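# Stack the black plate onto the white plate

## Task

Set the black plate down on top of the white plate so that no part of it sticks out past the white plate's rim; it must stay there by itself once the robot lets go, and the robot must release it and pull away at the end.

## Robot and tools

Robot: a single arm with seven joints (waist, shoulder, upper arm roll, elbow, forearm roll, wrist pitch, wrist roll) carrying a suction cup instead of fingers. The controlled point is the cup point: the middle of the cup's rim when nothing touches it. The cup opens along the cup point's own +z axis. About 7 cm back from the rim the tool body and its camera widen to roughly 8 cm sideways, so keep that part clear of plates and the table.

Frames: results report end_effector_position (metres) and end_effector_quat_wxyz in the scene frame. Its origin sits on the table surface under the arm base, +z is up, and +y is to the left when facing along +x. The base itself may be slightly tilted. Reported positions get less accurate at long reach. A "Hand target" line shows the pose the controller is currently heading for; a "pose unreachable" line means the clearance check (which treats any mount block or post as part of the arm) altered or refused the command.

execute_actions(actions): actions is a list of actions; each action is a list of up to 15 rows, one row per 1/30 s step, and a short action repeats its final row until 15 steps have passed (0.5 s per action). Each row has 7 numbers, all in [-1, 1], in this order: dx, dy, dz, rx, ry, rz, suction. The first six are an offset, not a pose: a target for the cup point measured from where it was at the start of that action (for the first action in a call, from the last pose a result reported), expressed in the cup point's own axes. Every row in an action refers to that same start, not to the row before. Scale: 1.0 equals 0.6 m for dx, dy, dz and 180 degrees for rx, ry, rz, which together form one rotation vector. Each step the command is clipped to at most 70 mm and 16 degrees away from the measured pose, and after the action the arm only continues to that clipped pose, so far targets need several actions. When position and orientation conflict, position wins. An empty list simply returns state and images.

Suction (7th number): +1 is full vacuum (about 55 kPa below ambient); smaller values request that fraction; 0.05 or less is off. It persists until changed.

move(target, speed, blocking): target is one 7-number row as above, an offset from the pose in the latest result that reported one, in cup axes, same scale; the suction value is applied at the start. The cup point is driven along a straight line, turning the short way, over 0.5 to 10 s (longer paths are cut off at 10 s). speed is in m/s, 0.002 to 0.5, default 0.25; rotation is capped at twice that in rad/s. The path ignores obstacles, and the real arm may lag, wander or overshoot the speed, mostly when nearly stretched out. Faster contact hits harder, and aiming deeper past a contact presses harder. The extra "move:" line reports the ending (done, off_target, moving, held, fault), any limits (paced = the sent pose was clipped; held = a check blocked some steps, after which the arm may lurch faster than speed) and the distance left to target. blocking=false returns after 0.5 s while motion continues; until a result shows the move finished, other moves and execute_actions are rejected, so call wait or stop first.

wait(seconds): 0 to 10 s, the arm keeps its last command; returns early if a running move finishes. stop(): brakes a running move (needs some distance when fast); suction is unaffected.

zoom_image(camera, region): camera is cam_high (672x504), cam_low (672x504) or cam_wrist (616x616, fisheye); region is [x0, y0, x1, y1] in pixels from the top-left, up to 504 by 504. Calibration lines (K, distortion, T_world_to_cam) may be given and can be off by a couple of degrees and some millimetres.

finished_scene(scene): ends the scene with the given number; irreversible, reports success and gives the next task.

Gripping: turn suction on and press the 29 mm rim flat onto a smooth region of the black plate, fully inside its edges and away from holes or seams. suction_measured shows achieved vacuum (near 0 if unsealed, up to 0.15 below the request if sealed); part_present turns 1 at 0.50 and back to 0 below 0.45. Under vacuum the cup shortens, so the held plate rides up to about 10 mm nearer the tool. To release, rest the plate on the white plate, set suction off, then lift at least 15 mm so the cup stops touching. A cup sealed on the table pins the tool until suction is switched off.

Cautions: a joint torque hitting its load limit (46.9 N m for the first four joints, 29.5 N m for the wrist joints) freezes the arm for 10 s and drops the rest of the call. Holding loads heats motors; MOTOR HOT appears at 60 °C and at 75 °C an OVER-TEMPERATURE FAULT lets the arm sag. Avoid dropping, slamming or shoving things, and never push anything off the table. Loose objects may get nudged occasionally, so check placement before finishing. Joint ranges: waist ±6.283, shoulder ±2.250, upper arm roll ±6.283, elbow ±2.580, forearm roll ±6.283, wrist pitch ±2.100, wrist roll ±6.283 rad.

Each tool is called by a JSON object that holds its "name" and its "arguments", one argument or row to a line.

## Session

{"name": "execute_actions", "arguments": {
  "actions": []
}}

Scene clock: 0.00 s.
end_effector_position=(+0.4518, -0.0063, +0.2200) suction_measured=0.00 part_present=0 end_effector_quat_wxyz=(-0.003, +0.002, +1.000, +0.007)
Joint positions: [-0.056  0.432  0.001  1.655  0.     1.055  3.089]
Joint velocities: [-0.     0.001 -0.     0.     0.    -0.001 -0.   ]
Motor temperatures (°C, as the motors report them): [30 28 28 28 39 42 37]
Hand target: +0.452, -0.006, +0.220; -0.003, +0.002, +1.000, +0.007
camera_calibration (this result's frames):
cam_wrist: T_world_to_cam=[[0.0809388, -0.988162, -0.130324, 0.00184728], [-0.921677, -0.123976, 0.367615, 0.348635], [-0.379421, 0.0903628, -0.920801, 0.475114], [0, 0, 0, 1]] pos_world=[0.501448, 0.00211533, 0.309562]

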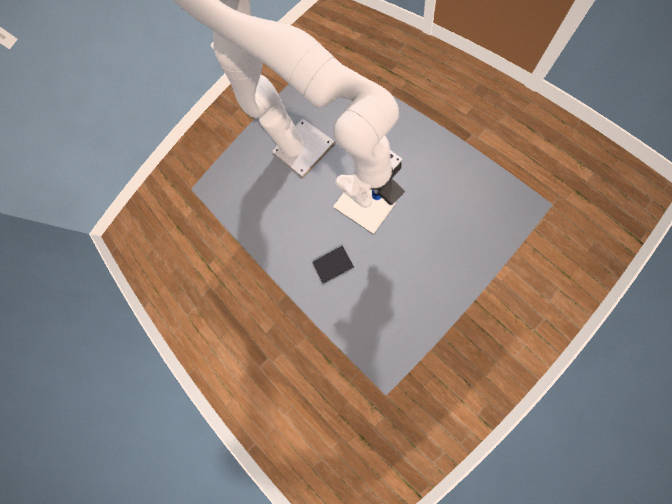

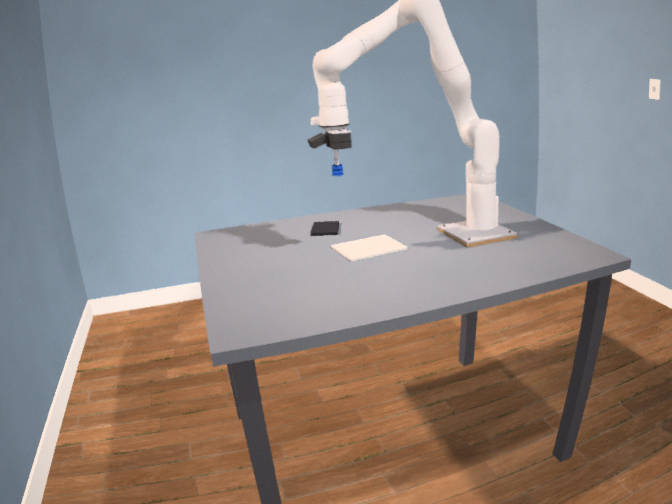

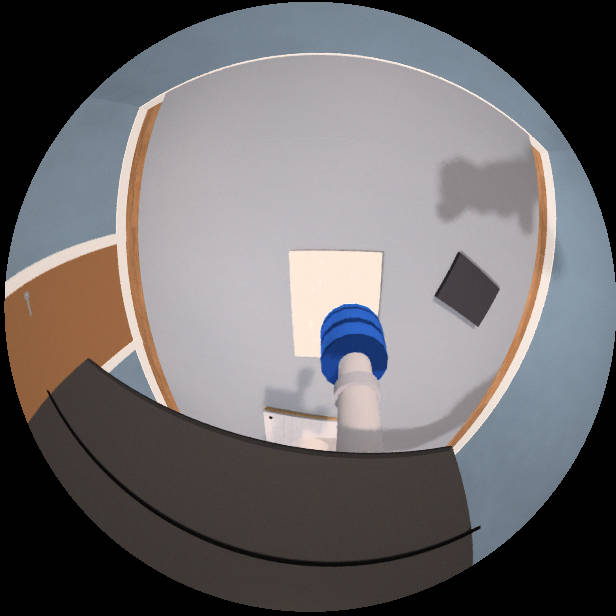

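{"name": "zoom_image", "arguments": {
  "camera": "cam_high",
  "region": [295,170,415,290]
}}

{"name": "zoom_image", "arguments": {
  "camera": "cam_low",
  "region": [300,210,420,270]
}}

Region (295, 170, 415, 290) of cam_high's 672x504 image, scaled by 4.200, with more detail than that image has.

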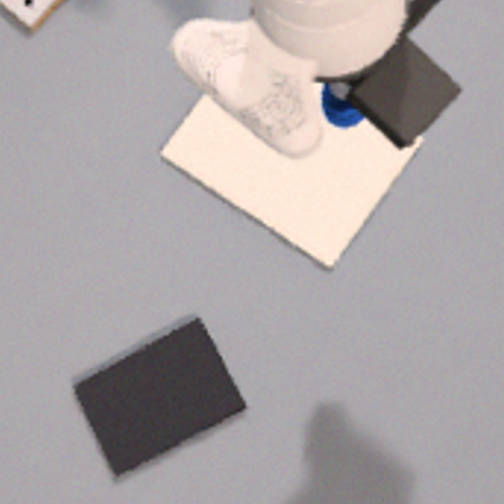

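Region (300, 210, 420, 270) of cam_low's 672x504 image, scaled by 4.200, with more detail than that image has.

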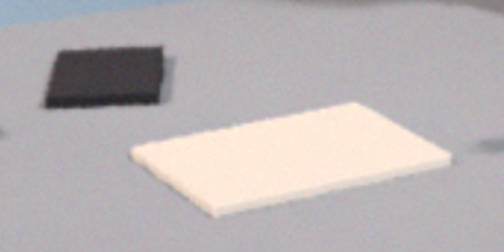

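{"name": "move", "arguments": {
  "target": [0.007,-0.371,0.312,0,0,0,1],
  "speed": 0.35
}}

{"name": "move", "arguments": {
  "target": [0,0,0.038,0,0,0,1],
  "speed": 0.04
}}

{"name": "wait", "arguments": {
  "seconds": 1
}}

Scene clock: 18.13 s.
end_effector_position=(+0.4450, -0.2263, +0.0296) suction_measured=0.00 part_present=0 end_effector_quat_wxyz=(-0.003, +0.002, +1.000, +0.007)
Joint positions: [ 0.394  0.815  0.029  1.67  -0.034  0.656  3.586]
Joint velocities: [ 0.003  0.003  0.    -0.001 -0.001  0.     0.001]
Motor temperatures (°C, as the motors report them): [30 29 28 28 39 42 37]
Hand target: +0.445, -0.226, +0.029; -0.003, +0.002, +1.000, +0.007
Off the commanded pose: 0.000 m, 0 deg.
move: done
camera_calibration (this result's frames):
cam_wrist: T_world_to_cam=[[0.0814487, -0.98817, -0.129949, -0.24004], [-0.921624, -0.124309, 0.367636, 0.385003], [-0.37944, 0.0898205, -0.920846, 0.317004], [0, 0, 0, 1]] pos_world=[0.494663, -0.217814, 0.119178]

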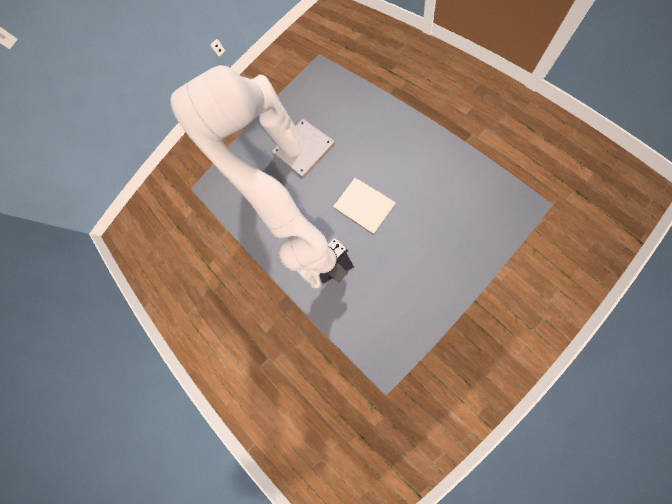

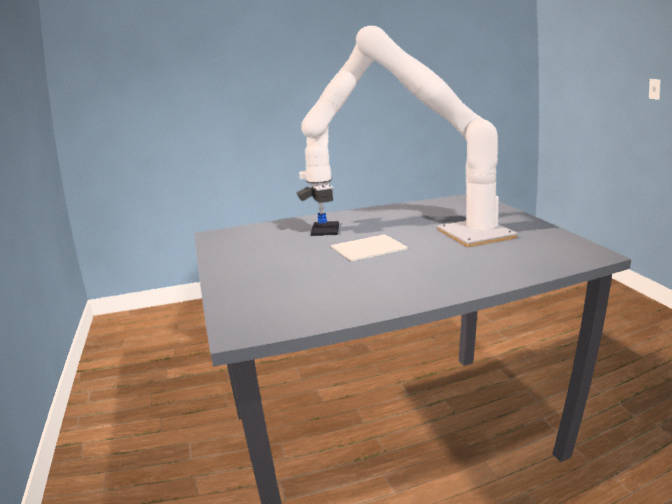

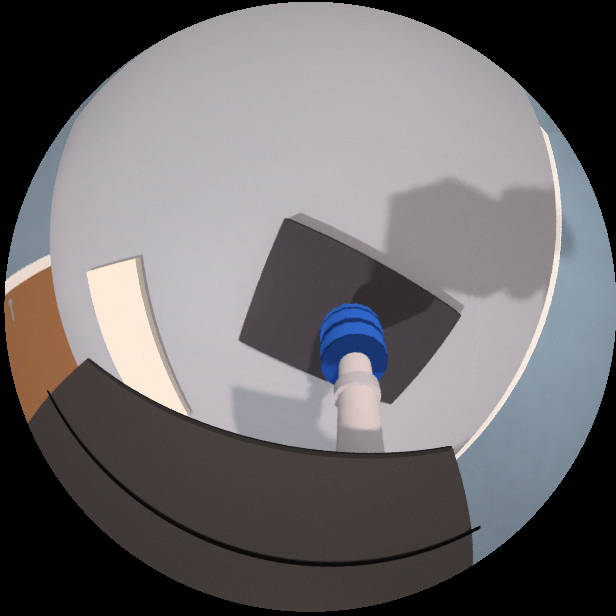

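Scene clock: 19.00 s.
end_effector_position=(+0.4448, -0.2259, +0.0067) suction_measured=0.44 part_present=0 end_effector_quat_wxyz=(-0.003, +0.002, +1.000, +0.007)
Joint positions: [ 0.395  0.859  0.027  1.675 -0.034  0.607  3.586]
Joint velocities: [ 0.     0.005 -0.     0.    -0.001 -0.003  0.   ]
Motor temperatures (°C, as the motors report them): [30 29 28 28 39 42 37]
Hand target: +0.445, -0.226, +0.007; -0.003, +0.002, +1.000, +0.007
Off the commanded pose: 0.000 m, 0 deg.
move: done
camera_calibration (this result's frames):
cam_wrist: T_world_to_cam=[[0.0814547, -0.988147, -0.130118, -0.242598], [-0.921507, -0.124406, 0.367898, 0.39316], [-0.379724, 0.0899374, -0.920717, 0.295945], [0, 0, 0, 1]] pos_world=[0.494438, -0.217428, 0.0962723]

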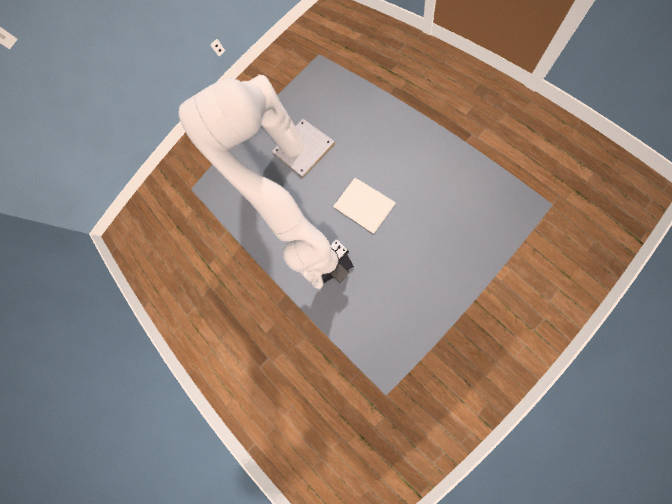

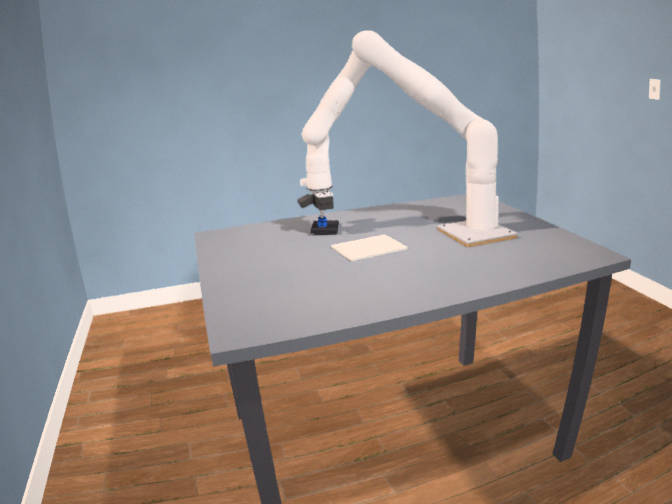

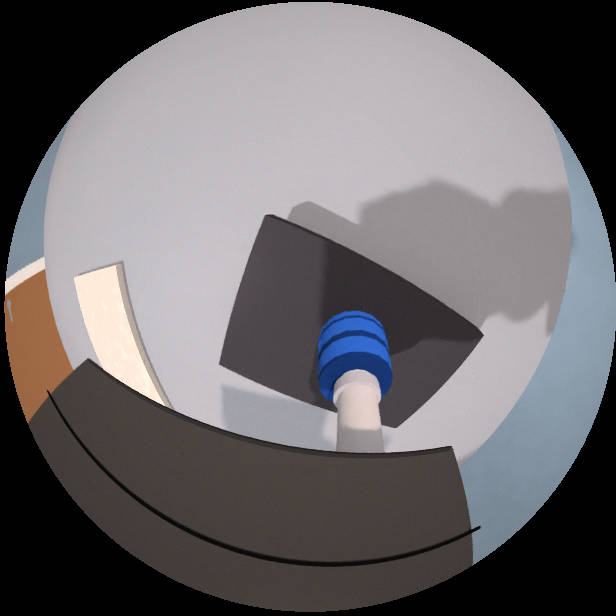

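Scene clock: 20.00 s.
end_effector_position=(+0.4449, -0.2260, +0.0068) suction_measured=0.98 part_present=1 end_effector_quat_wxyz=(-0.003, +0.002, +1.000, +0.007)
Joint positions: [ 0.396  0.859  0.027  1.675 -0.034  0.607  3.586]
Joint velocities: [-0.    -0.001  0.     0.     0.002 -0.001 -0.   ]
Motor temperatures (°C, as the motors report them): [30 29 28 28 39 42 37]
Hand target: +0.445, -0.226, +0.007; -0.003, +0.002, +1.000, +0.007
Off the commanded pose: 0.000 m, 0 deg.
wait: 1.00 s; at rest by 0.17 s
camera_calibration (this result's frames):
cam_wrist: T_world_to_cam=[[0.0814741, -0.988169, -0.129939, -0.242691], [-0.921626, -0.124328, 0.367624, 0.393321], [-0.37943, 0.0898032, -0.920852, 0.295908], [0, 0, 0, 1]] pos_world=[0.494544, -0.217492, 0.096358]

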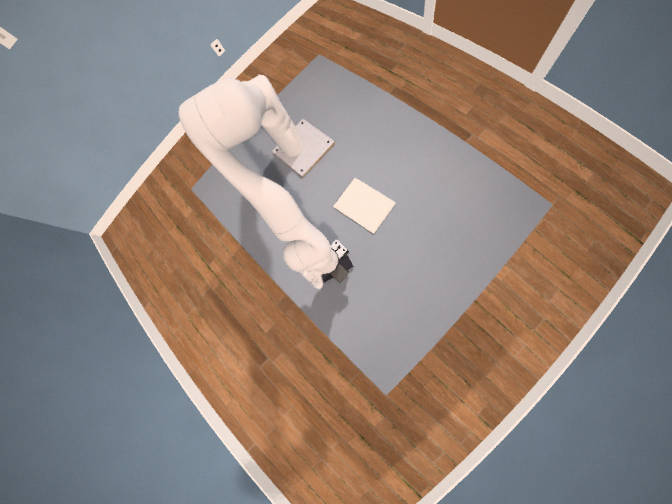

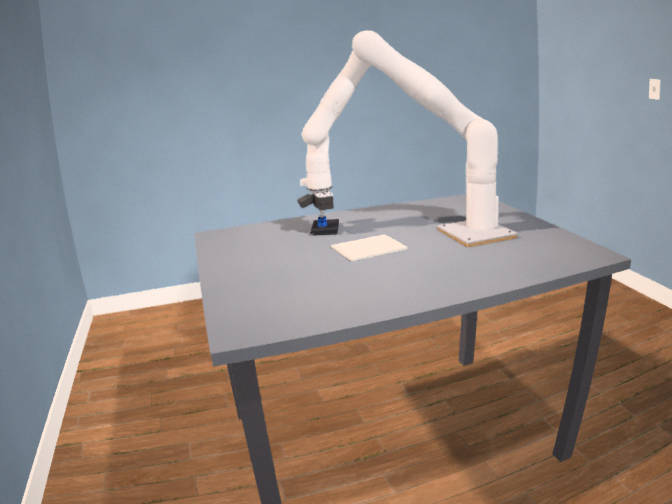

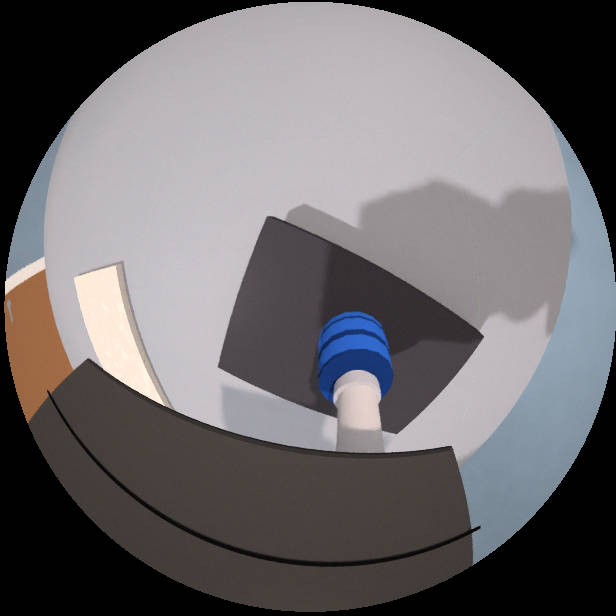

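{"name": "move", "arguments": {
  "target": [0,0,-0.045,0,0,0,1],
  "speed": 0.1
}}

{"name": "move", "arguments": {
  "target": [0.106,0.374,0.022,0,0,0.34,1],
  "speed": 0.4
}}

Scene clock: 24.00 s.
end_effector_position=(+0.4450, -0.2263, +0.0336) suction_measured=0.98 part_present=1 end_effector_quat_wxyz=(-0.003, +0.002, +1.000, +0.007)
Joint positions: [ 0.394  0.808  0.029  1.669 -0.034  0.665  3.586]
Joint velocities: [-0.    -0.003 -0.    -0.001  0.001  0.003  0.   ]
Motor temperatures (°C, as the motors report them): [30 29 28 28 39 42 37]
Hand target: +0.445, -0.226, +0.034; -0.003, +0.002, +1.000, +0.007
Off the commanded pose: 0.000 m, 0 deg.
move: done
camera_calibration (this result's frames):
cam_wrist: T_world_to_cam=[[0.0813866, -0.988156, -0.130094, -0.239519], [-0.921523, -0.124331, 0.367882, 0.383432], [-0.3797, 0.0899435, -0.920727, 0.320789], [0, 0, 0, 1]] pos_world=[0.494638, -0.217862, 0.123141]

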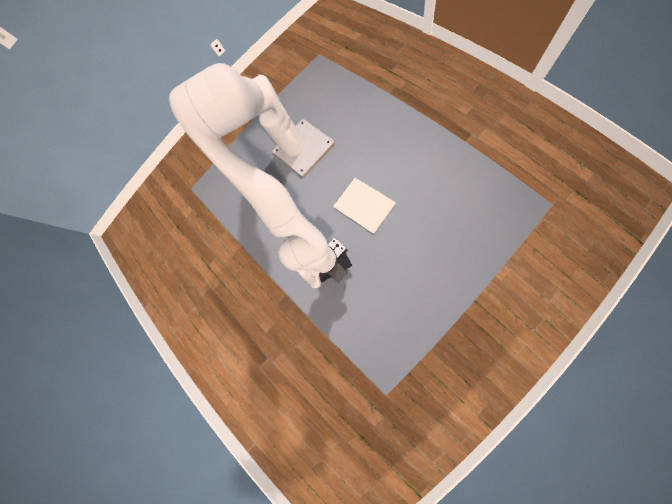

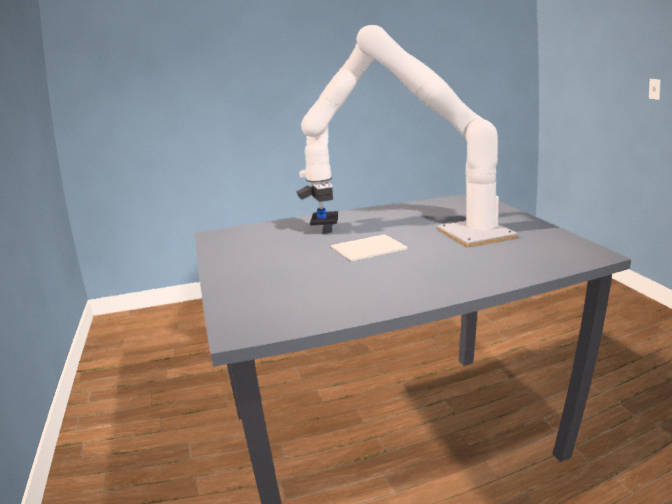

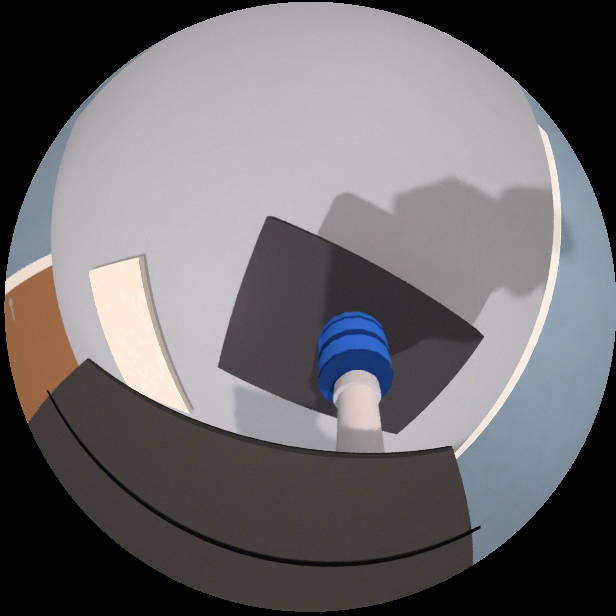

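Scene clock: 25.87 s.
end_effector_position=(+0.3831, -0.0015, +0.0240) suction_measured=0.98 part_present=1 end_effector_quat_wxyz=(-0.006, +0.511, +0.859, +0.005)
Joint positions: [-0.269  0.715  0.282  2.087 -0.488  0.4    2.477]
Joint velocities: [-0.02   0.002  0.002 -0.001  0.006  0.003 -0.01 ]
Motor temperatures (°C, as the motors report them): [30 29 28 28 39 42 37]
Hand target: +0.383, -0.001, +0.024; -0.006, +0.511, +0.860, +0.005
Off the commanded pose: 0.001 m, 0 deg.
move: done
camera_calibration (this result's frames):
cam_wrist: T_world_to_cam=[[-0.829287, -0.545918, -0.119403, 0.33569], [-0.546385, 0.747272, 0.378218, 0.215268], [-0.117249, 0.378891, -0.917984, 0.168039], [0, 0, 0, 1]] pos_world=[0.415705, -0.041273, 0.112921]

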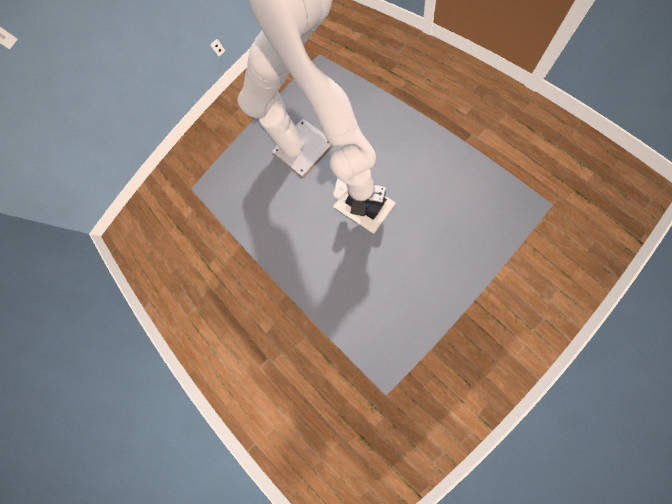

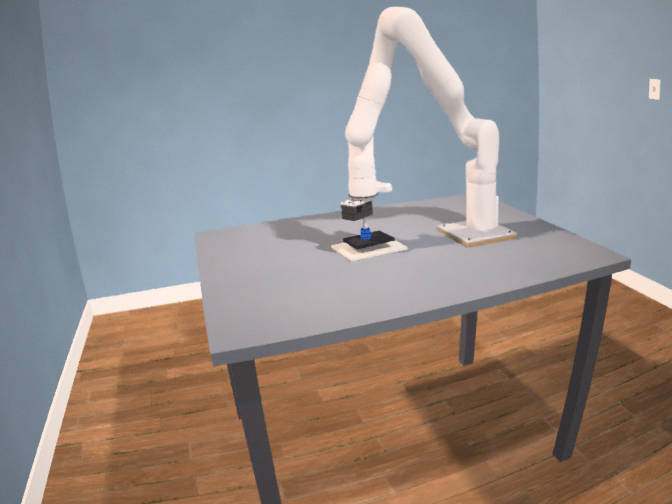

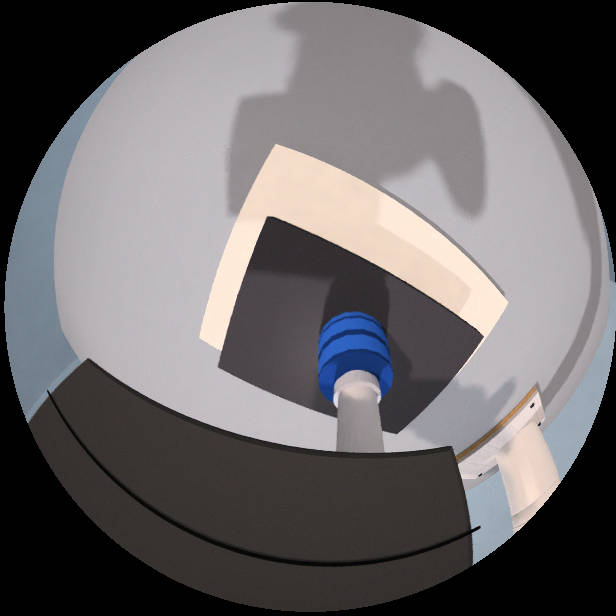

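{"name": "move", "arguments": {
  "target": [-0.006,-0.003,0.025,0,0,0,1],
  "speed": 0.035
}}

{"name": "zoom_image", "arguments": {
  "camera": "cam_low",
  "region": [320,210,420,270]
}}

Scene clock: 29.17 s.
end_effector_position=(+0.3832, -0.0051, +0.0091) suction_measured=0.98 part_present=1 end_effector_quat_wxyz=(-0.006, +0.511, +0.859, +0.005)
Joint positions: [-0.236  0.75   0.25   2.089 -0.503  0.358  2.5  ]
Joint velocities: [ 0.005  0.005 -0.002  0.    -0.002 -0.002  0.002]
Motor temperatures (°C, as the motors report them): [30 29 28 28 39 42 37]
Hand target: +0.383, -0.005, +0.009; -0.006, +0.511, +0.859, +0.005
Off the commanded pose: 0.000 m, 0 deg.
move: done
camera_calibration (this result's frames):
cam_wrist: T_world_to_cam=[[-0.828991, -0.546287, -0.119766, 0.331975], [-0.546869, 0.746983, 0.378089, 0.223835], [-0.117081, 0.378929, -0.91799, 0.155692], [0, 0, 0, 1]] pos_world=[0.415842, -0.0448435, 0.098054]

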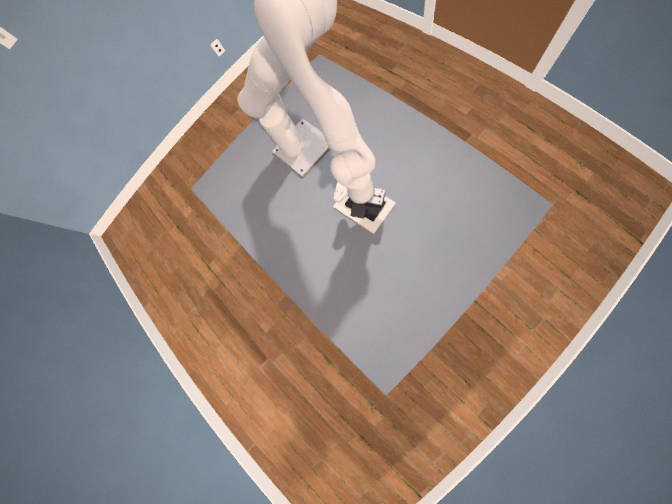

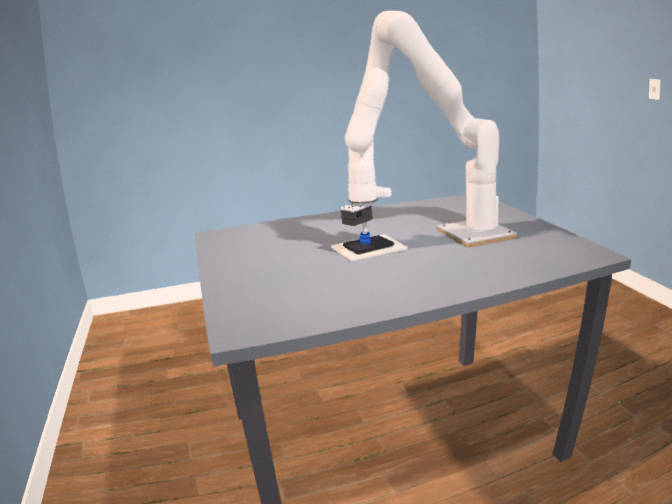

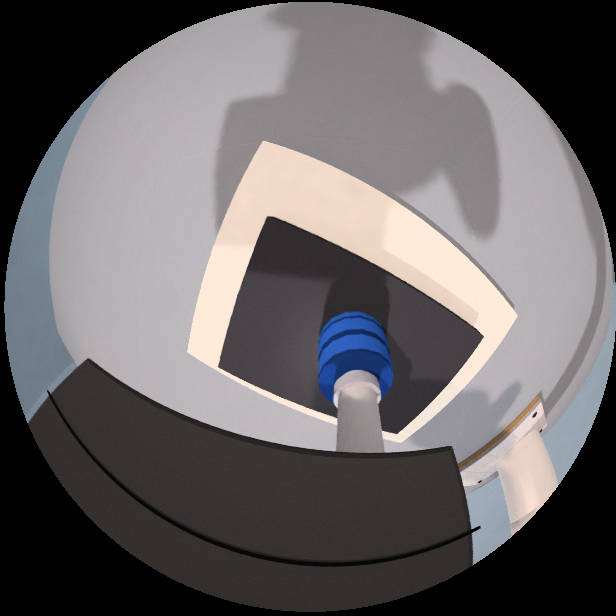

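Region (320, 210, 420, 270) of cam_low's 672x504 image, scaled by 5.040, with more detail than that image has; it fills the top 302 rows of this view, and the rest is white.

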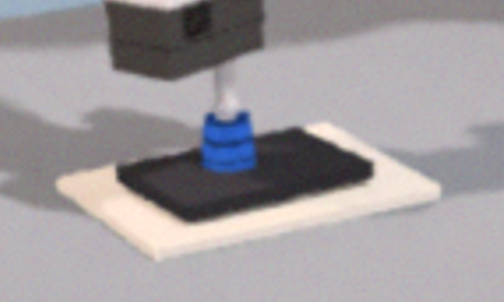

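{"name": "execute_actions", "arguments": {
  "actions": [
    [[0,0,0.003,0,0,0,1],[0,0,0.003,0,0,0,1],[0,0,0.003,0,0,0,1],[0,0,0.003,0,0,0,1],[0,0,0.003,0,0,0,1],[0,0,0.003,0,0,0,1],[0,0,0.003,0,0,0,0]],
    [[0,0,-0.003,0,0,0,0]]
  ]
}}

{"name": "move", "arguments": {
  "target": [0,0,-0.2,0,0,0,0]
}}

Scene clock: 33.13 s.
end_effector_position=(+0.3837, -0.0049, +0.0103) suction_measured=0.00 part_present=0 end_effector_quat_wxyz=(-0.006, +0.511, +0.859, +0.006)
Joint positions: [-0.236  0.747  0.25   2.089 -0.503  0.359  2.5  ]
Joint velocities: [ 0.     0.001 -0.     0.001  0.001  0.002 -0.   ]
Motor temperatures (°C, as the motors report them): [30 29 28 28 39 42 37]
Hand target: +0.384, -0.005, +0.010; -0.006, +0.511, +0.859, +0.006
Off the commanded pose: 0.001 m, 0 deg.
camera_calibration (this result's frames):
cam_wrist: T_world_to_cam=[[-0.828818, -0.546077, -0.121904, 0.332566], [-0.547535, 0.746734, 0.377616, 0.223787], [-0.115177, 0.379721, -0.917903, 0.15607], [0, 0, 0, 1]] pos_world=[0.416143, -0.044766, 0.0992928]

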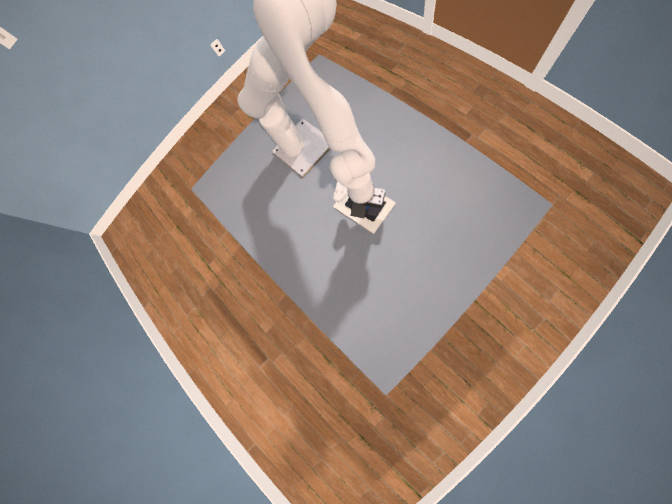

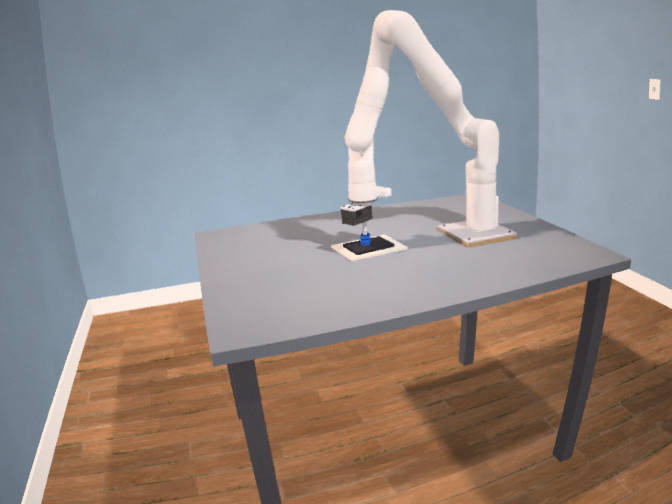

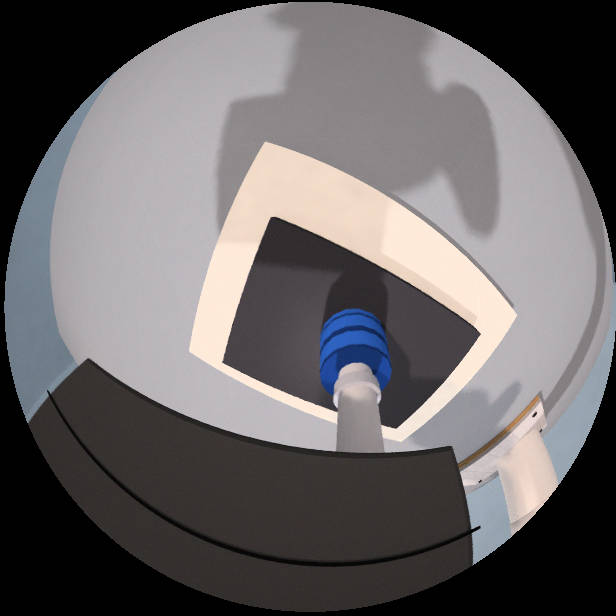

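Scene clock: 34.20 s.
end_effector_position=(+0.3840, -0.0071, +0.1303) suction_measured=0.00 part_present=0 end_effector_quat_wxyz=(-0.006, +0.511, +0.859, +0.006)
Joint positions: [-0.386  0.481  0.448  2.017 -0.316  0.707  2.336]
Joint velocities: [-0.003 -0.003 -0.001 -0.001  0.003  0.    -0.001]
Motor temperatures (°C, as the motors report them): [30 29 28 28 39 42 37]
Hand target: +0.384, -0.007, +0.130; -0.005, +0.511, +0.859, +0.006
Off the commanded pose: 0.000 m, 0 deg.
move: done
camera_calibration (this result's frames):
cam_wrist: T_world_to_cam=[[-0.829129, -0.545748, -0.121259, 0.34625], [-0.547009, 0.747163, 0.37753, 0.180027], [-0.115436, 0.379351, -0.918024, 0.267208], [0, 0, 0, 1]] pos_world=[0.416408, -0.0469098, 0.219324]

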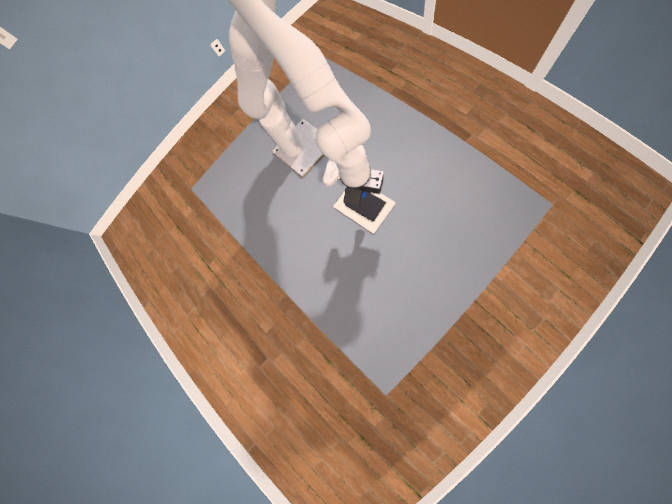

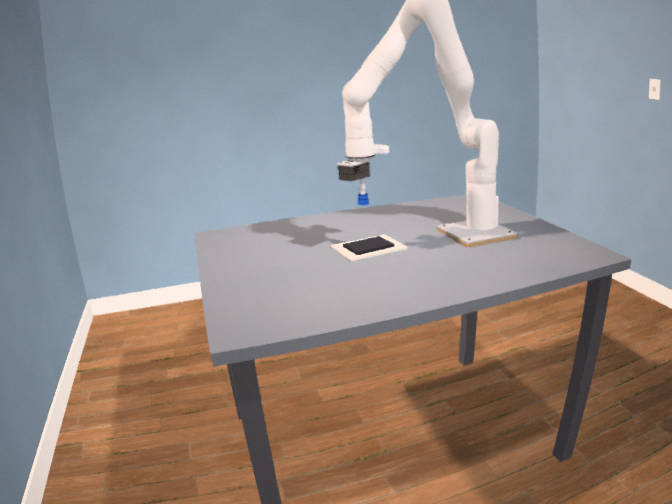

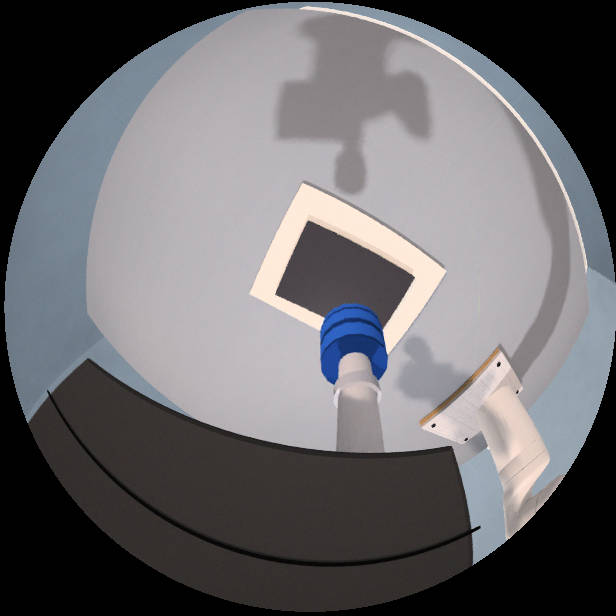

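{"name": "finished_scene", "arguments": {
  "scene": 2
}}

The scene is finished: the task was done.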